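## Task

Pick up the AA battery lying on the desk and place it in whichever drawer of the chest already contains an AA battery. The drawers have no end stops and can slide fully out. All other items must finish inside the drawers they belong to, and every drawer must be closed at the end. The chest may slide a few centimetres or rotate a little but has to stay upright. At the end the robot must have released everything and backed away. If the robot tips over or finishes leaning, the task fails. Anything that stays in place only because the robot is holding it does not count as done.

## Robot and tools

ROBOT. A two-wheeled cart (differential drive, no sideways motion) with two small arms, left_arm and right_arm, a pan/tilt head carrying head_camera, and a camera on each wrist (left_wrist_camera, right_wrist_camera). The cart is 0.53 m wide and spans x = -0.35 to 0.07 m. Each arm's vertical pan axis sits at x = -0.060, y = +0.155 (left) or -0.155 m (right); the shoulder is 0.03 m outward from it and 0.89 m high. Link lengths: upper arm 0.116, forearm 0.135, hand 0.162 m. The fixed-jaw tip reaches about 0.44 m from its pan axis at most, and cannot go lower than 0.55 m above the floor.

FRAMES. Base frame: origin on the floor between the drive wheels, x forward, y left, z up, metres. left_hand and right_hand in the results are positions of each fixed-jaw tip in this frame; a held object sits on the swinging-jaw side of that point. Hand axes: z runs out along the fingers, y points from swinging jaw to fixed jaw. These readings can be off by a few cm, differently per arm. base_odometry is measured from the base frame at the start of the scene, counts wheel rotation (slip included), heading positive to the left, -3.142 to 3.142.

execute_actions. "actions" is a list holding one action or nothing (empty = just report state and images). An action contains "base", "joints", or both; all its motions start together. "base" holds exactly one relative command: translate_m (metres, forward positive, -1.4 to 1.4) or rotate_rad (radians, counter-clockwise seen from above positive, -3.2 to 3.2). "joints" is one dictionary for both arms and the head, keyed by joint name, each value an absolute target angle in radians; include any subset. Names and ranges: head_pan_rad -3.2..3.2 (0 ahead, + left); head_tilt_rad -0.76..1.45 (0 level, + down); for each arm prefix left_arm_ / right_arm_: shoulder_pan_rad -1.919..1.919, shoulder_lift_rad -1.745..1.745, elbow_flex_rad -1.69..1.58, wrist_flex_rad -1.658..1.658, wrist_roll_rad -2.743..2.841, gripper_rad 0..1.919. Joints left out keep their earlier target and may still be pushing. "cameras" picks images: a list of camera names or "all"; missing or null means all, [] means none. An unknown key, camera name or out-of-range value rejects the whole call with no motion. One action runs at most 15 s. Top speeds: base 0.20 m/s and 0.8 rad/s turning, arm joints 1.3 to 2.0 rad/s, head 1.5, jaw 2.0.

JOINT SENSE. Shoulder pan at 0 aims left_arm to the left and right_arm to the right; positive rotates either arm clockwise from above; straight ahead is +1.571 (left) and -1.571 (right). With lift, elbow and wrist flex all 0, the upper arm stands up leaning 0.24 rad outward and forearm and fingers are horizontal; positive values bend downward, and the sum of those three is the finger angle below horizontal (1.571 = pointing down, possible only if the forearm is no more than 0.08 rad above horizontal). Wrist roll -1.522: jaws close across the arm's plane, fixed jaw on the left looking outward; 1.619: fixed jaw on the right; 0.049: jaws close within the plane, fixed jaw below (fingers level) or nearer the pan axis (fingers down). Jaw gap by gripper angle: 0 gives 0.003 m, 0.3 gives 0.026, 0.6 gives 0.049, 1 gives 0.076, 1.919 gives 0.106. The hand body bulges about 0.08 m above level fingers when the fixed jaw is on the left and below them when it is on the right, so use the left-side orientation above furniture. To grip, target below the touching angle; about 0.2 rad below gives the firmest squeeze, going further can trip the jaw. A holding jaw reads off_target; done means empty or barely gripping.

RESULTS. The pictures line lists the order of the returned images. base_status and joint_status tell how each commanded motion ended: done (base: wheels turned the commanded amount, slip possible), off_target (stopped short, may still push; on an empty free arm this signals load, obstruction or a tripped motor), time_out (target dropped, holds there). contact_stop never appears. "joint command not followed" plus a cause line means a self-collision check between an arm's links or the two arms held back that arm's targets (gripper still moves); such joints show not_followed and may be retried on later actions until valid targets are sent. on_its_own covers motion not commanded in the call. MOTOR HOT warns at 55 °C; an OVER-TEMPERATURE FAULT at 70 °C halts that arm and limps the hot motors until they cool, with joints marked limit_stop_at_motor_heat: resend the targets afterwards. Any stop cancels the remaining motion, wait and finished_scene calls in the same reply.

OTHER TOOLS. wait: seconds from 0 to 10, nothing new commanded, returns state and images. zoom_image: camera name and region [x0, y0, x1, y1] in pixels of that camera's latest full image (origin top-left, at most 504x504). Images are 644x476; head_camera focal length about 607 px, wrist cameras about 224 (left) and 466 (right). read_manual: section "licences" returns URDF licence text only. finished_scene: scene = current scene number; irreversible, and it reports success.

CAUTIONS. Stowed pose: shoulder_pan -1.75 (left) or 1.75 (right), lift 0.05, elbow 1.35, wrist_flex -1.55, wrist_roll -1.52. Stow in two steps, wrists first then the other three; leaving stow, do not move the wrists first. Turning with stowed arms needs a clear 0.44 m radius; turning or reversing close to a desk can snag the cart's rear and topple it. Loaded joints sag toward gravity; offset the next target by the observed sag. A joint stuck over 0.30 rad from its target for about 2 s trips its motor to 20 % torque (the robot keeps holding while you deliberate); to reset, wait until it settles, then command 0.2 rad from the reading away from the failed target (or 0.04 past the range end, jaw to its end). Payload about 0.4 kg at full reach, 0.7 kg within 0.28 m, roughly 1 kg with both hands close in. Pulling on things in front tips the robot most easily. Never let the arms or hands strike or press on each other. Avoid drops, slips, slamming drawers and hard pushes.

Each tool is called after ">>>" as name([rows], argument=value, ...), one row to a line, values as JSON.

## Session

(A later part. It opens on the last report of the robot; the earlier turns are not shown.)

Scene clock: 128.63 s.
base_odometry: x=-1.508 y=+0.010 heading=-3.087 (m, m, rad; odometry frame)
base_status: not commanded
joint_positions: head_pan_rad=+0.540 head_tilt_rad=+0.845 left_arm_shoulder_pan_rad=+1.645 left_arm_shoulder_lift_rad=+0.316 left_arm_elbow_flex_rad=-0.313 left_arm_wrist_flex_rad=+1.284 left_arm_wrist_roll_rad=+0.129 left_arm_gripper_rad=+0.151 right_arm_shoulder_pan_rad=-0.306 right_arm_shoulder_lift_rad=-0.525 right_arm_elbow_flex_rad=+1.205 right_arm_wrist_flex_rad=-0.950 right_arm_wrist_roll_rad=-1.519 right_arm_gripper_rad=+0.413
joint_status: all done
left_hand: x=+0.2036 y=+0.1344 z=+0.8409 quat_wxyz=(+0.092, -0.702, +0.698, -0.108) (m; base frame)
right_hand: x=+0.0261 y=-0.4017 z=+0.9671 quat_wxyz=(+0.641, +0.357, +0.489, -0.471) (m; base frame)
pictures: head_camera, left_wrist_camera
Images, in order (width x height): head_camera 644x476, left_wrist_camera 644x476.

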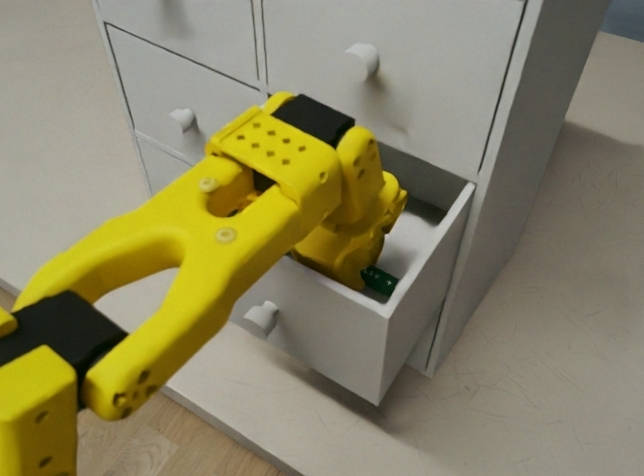

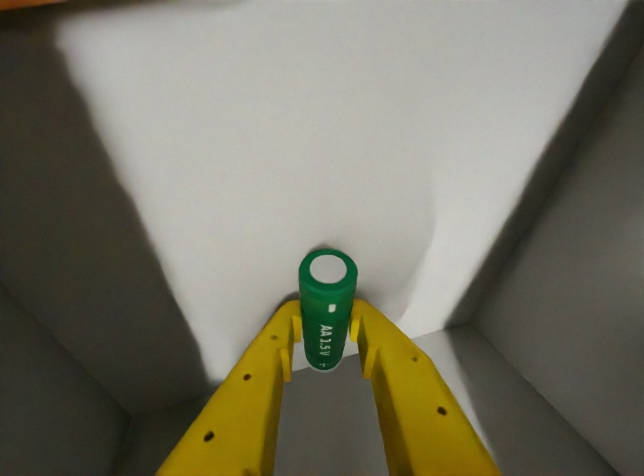

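The battery shifted slightly, so it's touching the floor. Releasing it.

>>> execute_actions([
  {"joints":{"left_arm_gripper_rad":0.3}},
], cameras=["left_wrist_camera"])

>>> execute_actions([
  {"joints":{"left_arm_shoulder_lift_rad":0.17,"left_arm_elbow_flex_rad":-0.43,"left_arm_wrist_flex_rad":1.44}},
], cameras=["head_camera","left_wrist_camera"])

Scene clock: 130.93 s.
base_odometry: x=-1.508 y=+0.010 heading=-3.087 (m, m, rad; odometry frame)
base_status: not commanded
joint_positions: head_pan_rad=+0.540 head_tilt_rad=+0.845 left_arm_shoulder_pan_rad=+1.645 left_arm_shoulder_lift_rad=+0.319 left_arm_elbow_flex_rad=-0.312 left_arm_wrist_flex_rad=+1.282 left_arm_wrist_roll_rad=+0.129 left_arm_gripper_rad=+0.293 right_arm_shoulder_pan_rad=-0.306 right_arm_shoulder_lift_rad=-0.525 right_arm_elbow_flex_rad=+1.205 right_arm_wrist_flex_rad=-0.950 right_arm_wrist_roll_rad=-1.519 right_arm_gripper_rad=+0.413
joint_status: all done
left_hand: x=+0.2035 y=+0.1344 z=+0.8400 quat_wxyz=(+0.091, -0.702, +0.698, -0.107) (m; base frame)
right_hand: x=+0.0261 y=-0.4017 z=+0.9671 quat_wxyz=(+0.641, +0.357, +0.489, -0.471) (m; base frame)
pictures: left_wrist_camera
Images, in order (width x height): left_wrist_camera 644x476.

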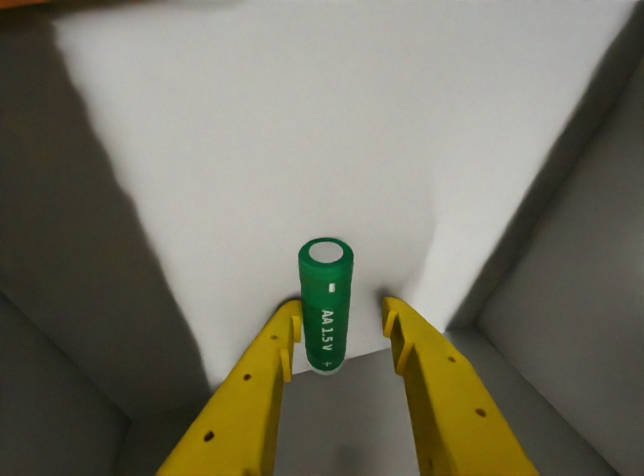

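Scene clock: 131.77 s.
base_odometry: x=-1.508 y=+0.010 heading=-3.087 (m, m, rad; odometry frame)
base_status: not commanded
joint_positions: head_pan_rad=+0.540 head_tilt_rad=+0.845 left_arm_shoulder_pan_rad=+1.645 left_arm_shoulder_lift_rad=+0.219 left_arm_elbow_flex_rad=-0.399 left_arm_wrist_flex_rad=+1.432 left_arm_wrist_roll_rad=+0.129 left_arm_gripper_rad=+0.294 right_arm_shoulder_pan_rad=-0.306 right_arm_shoulder_lift_rad=-0.525 right_arm_elbow_flex_rad=+1.205 right_arm_wrist_flex_rad=-0.950 right_arm_wrist_roll_rad=-1.519 right_arm_gripper_rad=+0.413
joint_status: all done
left_hand: x=+0.1960 y=+0.1350 z=+0.8722 quat_wxyz=(+0.103, -0.700, +0.696, -0.120) (m; base frame)
right_hand: x=+0.0261 y=-0.4017 z=+0.9671 quat_wxyz=(+0.641, +0.357, +0.489, -0.471) (m; base frame)
pictures: head_camera, left_wrist_camera
Images, in order (width x height): head_camera 644x476, left_wrist_camera 644x476.

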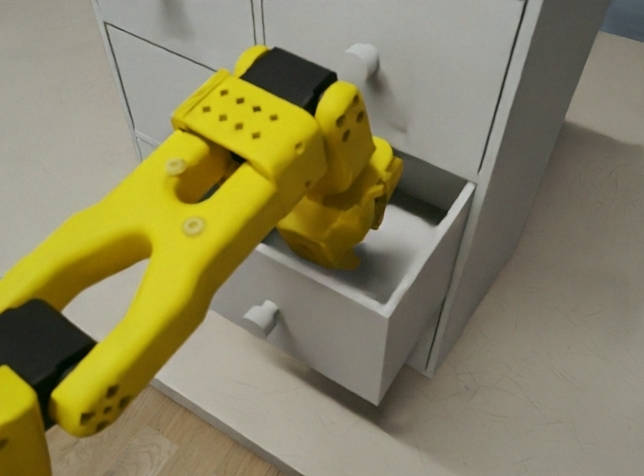

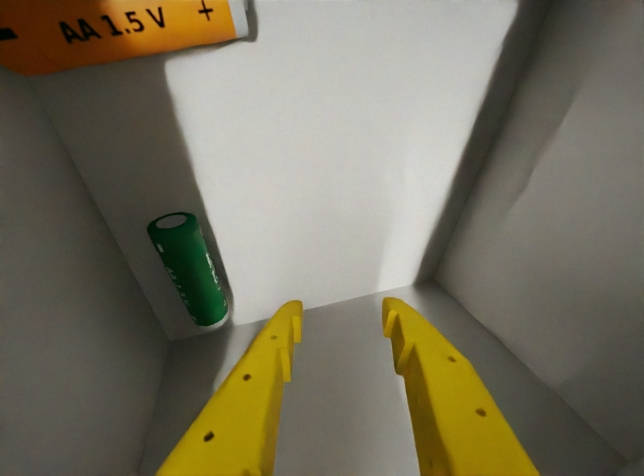

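>>> execute_actions([
  {"joints":{"left_arm_shoulder_lift_rad":0.02,"left_arm_wrist_flex_rad":1.54,"left_arm_gripper_rad":0.1}},
], cameras=["head_camera"])

>>> execute_actions([
  {"joints":{"left_arm_shoulder_lift_rad":-0.15,"left_arm_elbow_flex_rad":-0.63,"left_arm_wrist_flex_rad":1.63}},
], cameras=["head_camera","left_wrist_camera"])

Scene clock: 133.80 s.
base_odometry: x=-1.508 y=+0.010 heading=-3.087 (m, m, rad; odometry frame)
base_status: not commanded
joint_positions: head_pan_rad=+0.540 head_tilt_rad=+0.845 left_arm_shoulder_pan_rad=+1.645 left_arm_shoulder_lift_rad=+0.063 left_arm_elbow_flex_rad=-0.401 left_arm_wrist_flex_rad=+1.534 left_arm_wrist_roll_rad=+0.129 left_arm_gripper_rad=+0.106 right_arm_shoulder_pan_rad=-0.306 right_arm_shoulder_lift_rad=-0.525 right_arm_elbow_flex_rad=+1.205 right_arm_wrist_flex_rad=-0.950 right_arm_wrist_roll_rad=-1.519 right_arm_gripper_rad=+0.413
joint_status: all done
left_hand: x=+0.1817 y=+0.1361 z=+0.9020 quat_wxyz=(+0.121, -0.697, +0.692, -0.142) (m; base frame)
right_hand: x=+0.0261 y=-0.4017 z=+0.9671 quat_wxyz=(+0.641, +0.357, +0.489, -0.471) (m; base frame)
pictures: head_camera
Images, in order (width x height): head_camera 644x476.

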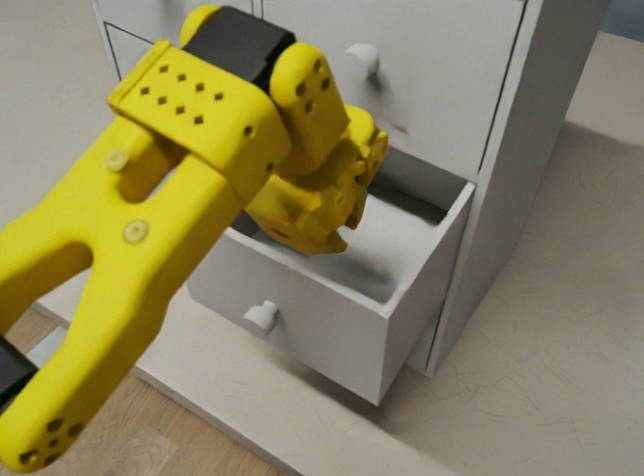

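Scene clock: 134.67 s.
base_odometry: x=-1.508 y=+0.010 heading=-3.087 (m, m, rad; odometry frame)
base_status: not commanded
joint_positions: head_pan_rad=+0.540 head_tilt_rad=+0.845 left_arm_shoulder_pan_rad=+1.645 left_arm_shoulder_lift_rad=-0.115 left_arm_elbow_flex_rad=-0.602 left_arm_wrist_flex_rad=+1.624 left_arm_wrist_roll_rad=+0.129 left_arm_gripper_rad=+0.106 right_arm_shoulder_pan_rad=-0.306 right_arm_shoulder_lift_rad=-0.525 right_arm_elbow_flex_rad=+1.205 right_arm_wrist_flex_rad=-0.950 right_arm_wrist_roll_rad=-1.519 right_arm_gripper_rad=+0.413
joint_status: all done
left_hand: x=+0.1755 y=+0.1365 z=+0.9703 quat_wxyz=(+0.212, -0.671, +0.666, -0.247) (m; base frame)
right_hand: x=+0.0261 y=-0.4017 z=+0.9671 quat_wxyz=(+0.641, +0.357, +0.489, -0.471) (m; base frame)
pictures: head_camera, left_wrist_camera
Images, in order (width x height): head_camera 644x476, left_wrist_camera 644x476.

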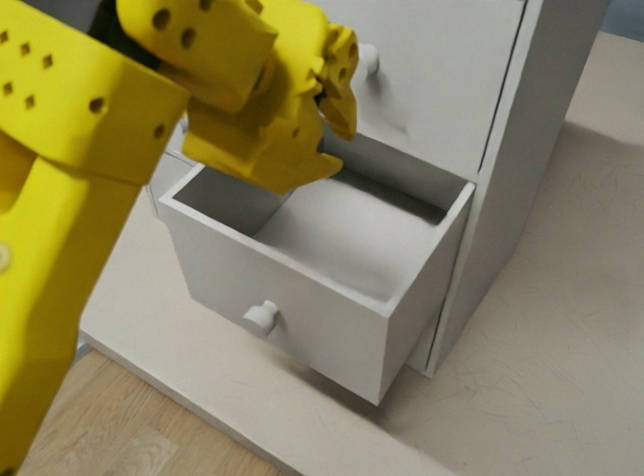

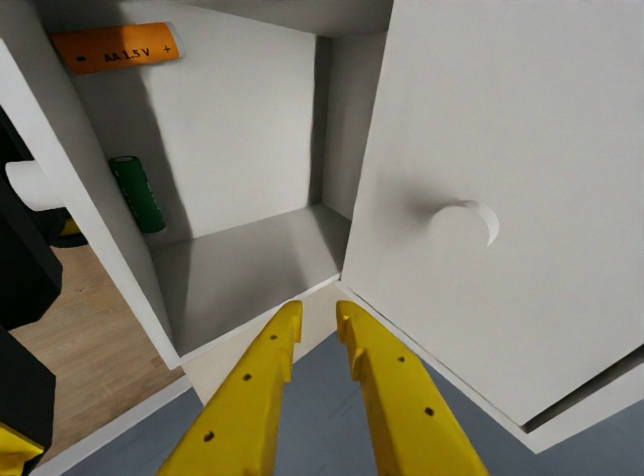

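>>> execute_actions([
  {"base":{"translate_m":-0.2},"joints":{"head_pan_rad":0.4,"head_tilt_rad":0.7,"left_arm_wrist_roll_rad":-1.53}},
], cameras=[])

>>> execute_actions([
  {"joints":{"left_arm_shoulder_pan_rad":1.53,"left_arm_shoulder_lift_rad":0.0,"left_arm_elbow_flex_rad":0.572,"left_arm_wrist_flex_rad":-0.89,"left_arm_gripper_rad":0.45}},
], cameras=[])

>>> execute_actions([
  {"joints":{"left_arm_shoulder_lift_rad":0.338}},
], cameras=["head_camera","left_wrist_camera"])

Scene clock: 138.37 s.
base_odometry: x=-1.309 y=+0.021 heading=-3.086 (m, m, rad; odometry frame)
base_status: done
joint_positions: head_pan_rad=+0.410 head_tilt_rad=+0.714 left_arm_shoulder_pan_rad=+1.645 left_arm_shoulder_lift_rad=-0.117 left_arm_elbow_flex_rad=-0.602 left_arm_wrist_flex_rad=+1.624 left_arm_wrist_roll_rad=-1.521 left_arm_gripper_rad=+0.106 right_arm_shoulder_pan_rad=-0.306 right_arm_shoulder_lift_rad=-0.525 right_arm_elbow_flex_rad=+1.205 right_arm_wrist_flex_rad=-0.950 right_arm_wrist_roll_rad=-1.519 right_arm_gripper_rad=+0.413
joint_status: all done
left_hand: x=+0.1820 y=+0.1448 z=+0.9753 quat_wxyz=(+0.326, +0.035, +0.945, -0.012) (m; base frame)
right_hand: x=+0.0261 y=-0.4017 z=+0.9671 quat_wxyz=(+0.641, +0.357, +0.489, -0.471) (m; base frame)
pictures: none
No camera images: the call's "cameras" was empty. Leave "cameras" out to get every camera's image.

Scene clock: 140.77 s.
base_odometry: x=-1.309 y=+0.021 heading=-3.086 (m, m, rad; odometry frame)
base_status: not commanded
joint_positions: head_pan_rad=+0.410 head_tilt_rad=+0.714 left_arm_shoulder_pan_rad=+1.537 left_arm_shoulder_lift_rad=+0.006 left_arm_elbow_flex_rad=+0.576 left_arm_wrist_flex_rad=-0.873 left_arm_wrist_roll_rad=-1.521 left_arm_gripper_rad=+0.444 right_arm_shoulder_pan_rad=-0.306 right_arm_shoulder_lift_rad=-0.525 right_arm_elbow_flex_rad=+1.205 right_arm_wrist_flex_rad=-0.950 right_arm_wrist_roll_rad=-1.519 right_arm_gripper_rad=+0.413
joint_status: all done
left_hand: x=+0.2680 y=+0.1737 z=+0.9824 quat_wxyz=(+0.802, -0.010, +0.597, +0.013) (m; base frame)
right_hand: x=+0.0261 y=-0.4017 z=+0.9671 quat_wxyz=(+0.641, +0.357, +0.489, -0.471) (m; base frame)
pictures: none
No camera images: the call's "cameras" was empty. Leave "cameras" out to get every camera's image.

Scene clock: 141.70 s.
base_odometry: x=-1.309 y=+0.021 heading=-3.086 (m, m, rad; odometry frame)
base_status: not commanded
joint_positions: head_pan_rad=+0.410 head_tilt_rad=+0.714 left_arm_shoulder_pan_rad=+1.537 left_arm_shoulder_lift_rad=+0.346 left_arm_elbow_flex_rad=+0.576 left_arm_wrist_flex_rad=-0.873 left_arm_wrist_roll_rad=-1.521 left_arm_gripper_rad=+0.444 right_arm_shoulder_pan_rad=-0.306 right_arm_shoulder_lift_rad=-0.525 right_arm_elbow_flex_rad=+1.205 right_arm_wrist_flex_rad=-0.950 right_arm_wrist_roll_rad=-1.519 right_arm_gripper_rad=+0.413
joint_status: all done
left_hand: x=+0.2804 y=+0.1741 z=+0.8778 quat_wxyz=(+0.689, -0.012, +0.724, +0.011) (m; base frame)
right_hand: x=+0.0261 y=-0.4017 z=+0.9671 quat_wxyz=(+0.641, +0.357, +0.489, -0.471) (m; base frame)
pictures: head_camera, left_wrist_camera
Images, in order (width x height): head_camera 644x476, left_wrist_camera 644x476.

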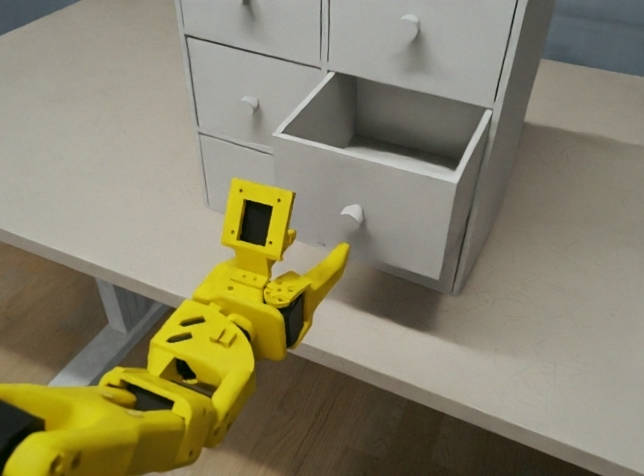

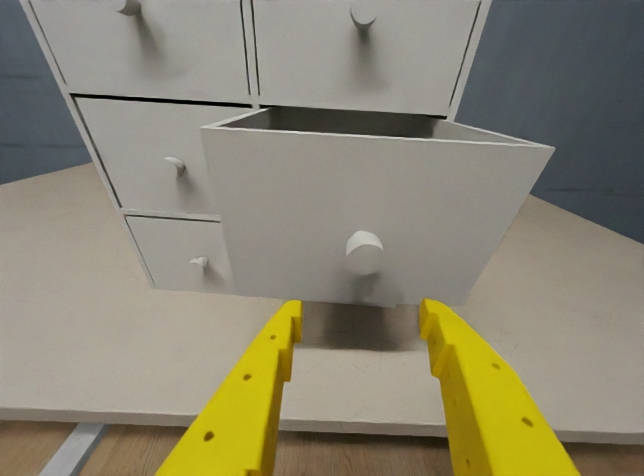

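>>> execute_actions([
  {"base":{"translate_m":0.05},"joints":{"left_arm_shoulder_pan_rad":1.558}},
], cameras=["head_camera","left_wrist_camera"])

Scene clock: 143.73 s.
base_odometry: x=-1.359 y=+0.019 heading=-3.087 (m, m, rad; odometry frame)
base_status: done
joint_positions: head_pan_rad=+0.410 head_tilt_rad=+0.714 left_arm_shoulder_pan_rad=+1.551 left_arm_shoulder_lift_rad=+0.346 left_arm_elbow_flex_rad=+0.576 left_arm_wrist_flex_rad=-0.873 left_arm_wrist_roll_rad=-1.521 left_arm_gripper_rad=+0.444 right_arm_shoulder_pan_rad=-0.306 right_arm_shoulder_lift_rad=-0.525 right_arm_elbow_flex_rad=+1.205 right_arm_wrist_flex_rad=-0.950 right_arm_wrist_roll_rad=-1.519 right_arm_gripper_rad=+0.413
joint_status: all done
left_hand: x=+0.2806 y=+0.1694 z=+0.8778 quat_wxyz=(+0.689, -0.007, +0.724, +0.007) (m; base frame)
right_hand: x=+0.0261 y=-0.4017 z=+0.9671 quat_wxyz=(+0.641, +0.357, +0.489, -0.471) (m; base frame)
pictures: head_camera, left_wrist_camera
Images, in order (width x height): head_camera 644x476, left_wrist_camera 644x476.

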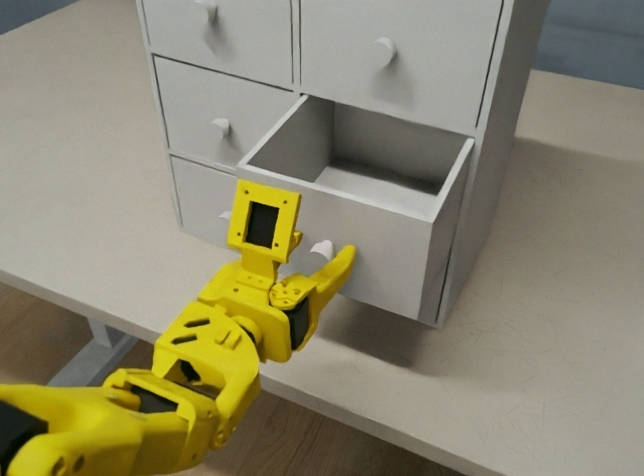

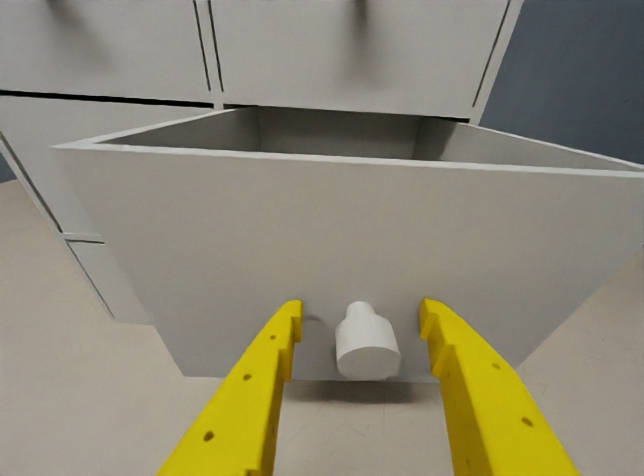

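>>> execute_actions([
  {"base":{"translate_m":0.092}},
], cameras=["head_camera","left_wrist_camera"])

Scene clock: 146.43 s.
base_odometry: x=-1.451 y=+0.014 heading=-3.088 (m, m, rad; odometry frame)
base_status: done
joint_positions: head_pan_rad=+0.410 head_tilt_rad=+0.714 left_arm_shoulder_pan_rad=+1.553 left_arm_shoulder_lift_rad=+0.348 left_arm_elbow_flex_rad=+0.578 left_arm_wrist_flex_rad=-0.875 left_arm_wrist_roll_rad=-1.521 left_arm_gripper_rad=+0.445 right_arm_shoulder_pan_rad=-0.306 right_arm_shoulder_lift_rad=-0.525 right_arm_elbow_flex_rad=+1.205 right_arm_wrist_flex_rad=-0.950 right_arm_wrist_roll_rad=-1.519 right_arm_gripper_rad=+0.413
joint_status: not commanded
left_hand: x=+0.2805 y=+0.1689 z=+0.8771 quat_wxyz=(+0.689, -0.007, +0.725, +0.006) (m; base frame)
right_hand: x=+0.0261 y=-0.4017 z=+0.9671 quat_wxyz=(+0.641, +0.357, +0.489, -0.471) (m; base frame)
pictures: head_camera, left_wrist_camera
Images, in order (width x height): head_camera 644x476, left_wrist_camera 644x476.

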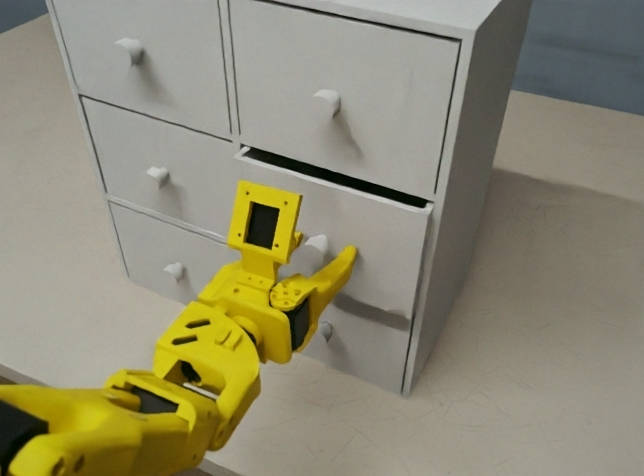

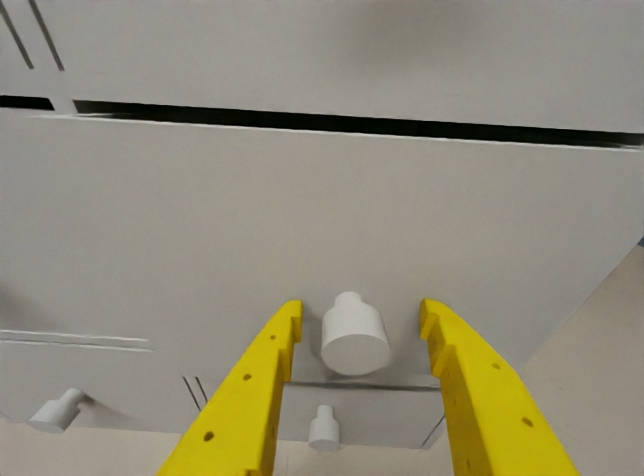

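>>> execute_actions([
  {"base":{"translate_m":0.013}},
], cameras=["head_camera","left_wrist_camera"])

>>> zoom_image(camera="head_camera", region=[200,100,480,320])

Scene clock: 148.27 s.
base_odometry: x=-1.464 y=+0.013 heading=-3.088 (m, m, rad; odometry frame)
base_status: done
joint_positions: head_pan_rad=+0.410 head_tilt_rad=+0.714 left_arm_shoulder_pan_rad=+1.553 left_arm_shoulder_lift_rad=+0.348 left_arm_elbow_flex_rad=+0.581 left_arm_wrist_flex_rad=-0.875 left_arm_wrist_roll_rad=-1.521 left_arm_gripper_rad=+0.445 right_arm_shoulder_pan_rad=-0.306 right_arm_shoulder_lift_rad=-0.525 right_arm_elbow_flex_rad=+1.205 right_arm_wrist_flex_rad=-0.950 right_arm_wrist_roll_rad=-1.519 right_arm_gripper_rad=+0.413
joint_status: not commanded
left_hand: x=+0.2801 y=+0.1689 z=+0.8764 quat_wxyz=(+0.688, -0.007, +0.726, +0.006) (m; base frame)
right_hand: x=+0.0261 y=-0.4017 z=+0.9671 quat_wxyz=(+0.641, +0.357, +0.489, -0.471) (m; base frame)
pictures: head_camera, left_wrist_camera
Images, in order (width x height): head_camera 644x476, left_wrist_camera 644x476.

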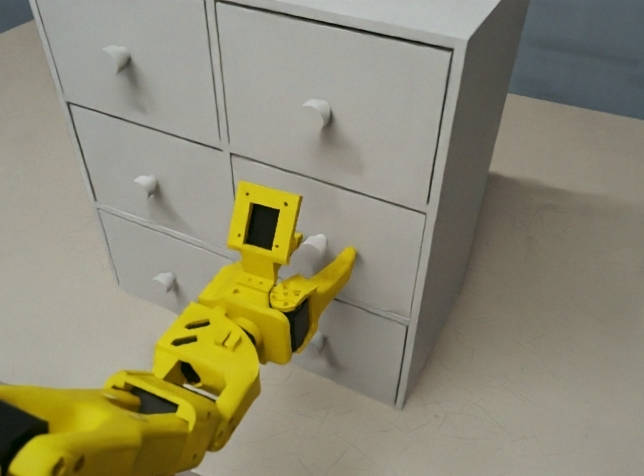

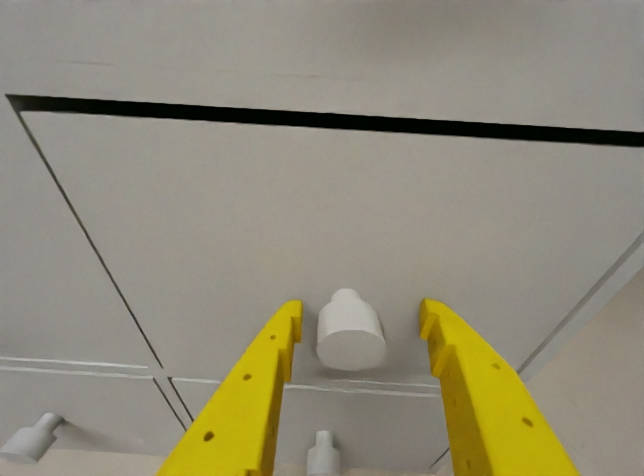

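Region (200, 100, 480, 320) of head_camera's 644x476 image, scaled by 1.800; it fills the top 396 rows of this view, and the rest is white.

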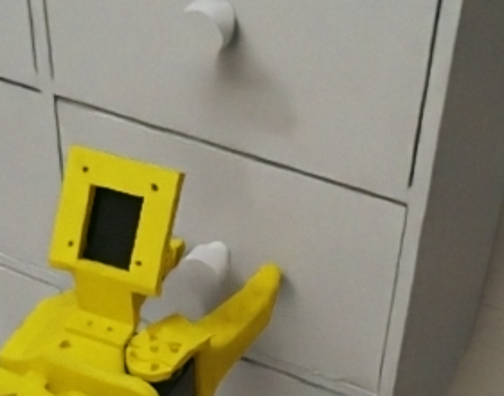

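The drawer is flush. Backing off.

>>> execute_actions([
  {"base":{"translate_m":-0.45},"joints":{"head_pan_rad":0.25,"head_tilt_rad":0.4}},
], cameras=["head_camera","left_wrist_camera"])

Scene clock: 152.27 s.
base_odometry: x=-1.015 y=+0.037 heading=-3.091 (m, m, rad; odometry frame)
base_status: done
joint_positions: head_pan_rad=+0.260 head_tilt_rad=+0.413 left_arm_shoulder_pan_rad=+1.553 left_arm_shoulder_lift_rad=+0.348 left_arm_elbow_flex_rad=+0.581 left_arm_wrist_flex_rad=-0.875 left_arm_wrist_roll_rad=-1.521 left_arm_gripper_rad=+0.445 right_arm_shoulder_pan_rad=-0.306 right_arm_shoulder_lift_rad=-0.525 right_arm_elbow_flex_rad=+1.205 right_arm_wrist_flex_rad=-0.950 right_arm_wrist_roll_rad=-1.519 right_arm_gripper_rad=+0.413
joint_status: all done
left_hand: x=+0.2801 y=+0.1689 z=+0.8764 quat_wxyz=(+0.688, -0.007, +0.726, +0.006) (m; base frame)
right_hand: x=+0.0261 y=-0.4017 z=+0.9671 quat_wxyz=(+0.641, +0.357, +0.489, -0.471) (m; base frame)
pictures: head_camera, left_wrist_camera
Images, in order (width x height): head_camera 644x476, left_wrist_camera 644x476.

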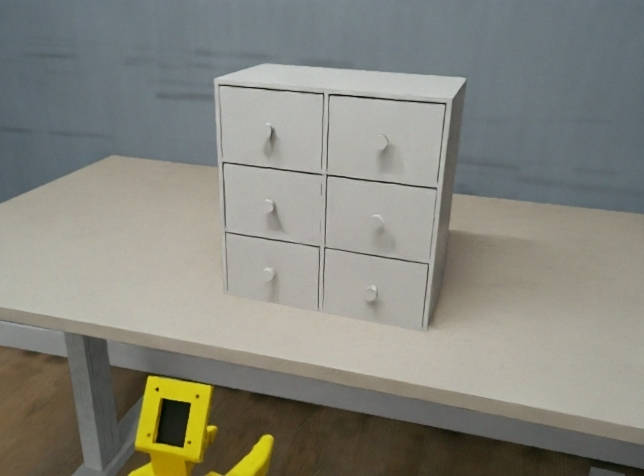

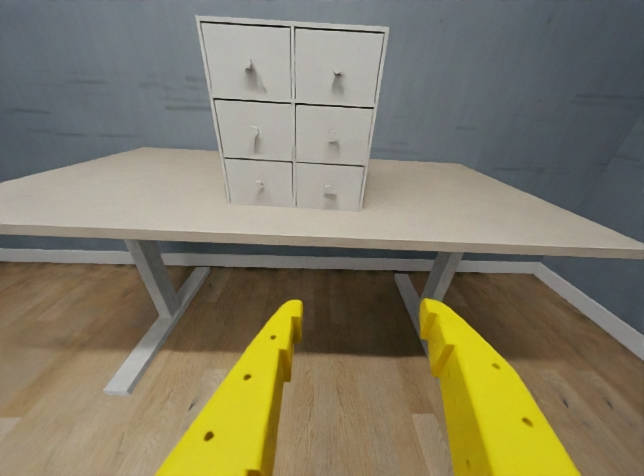

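>>> finished_scene(scene=2)

The scene is finished: the task was done.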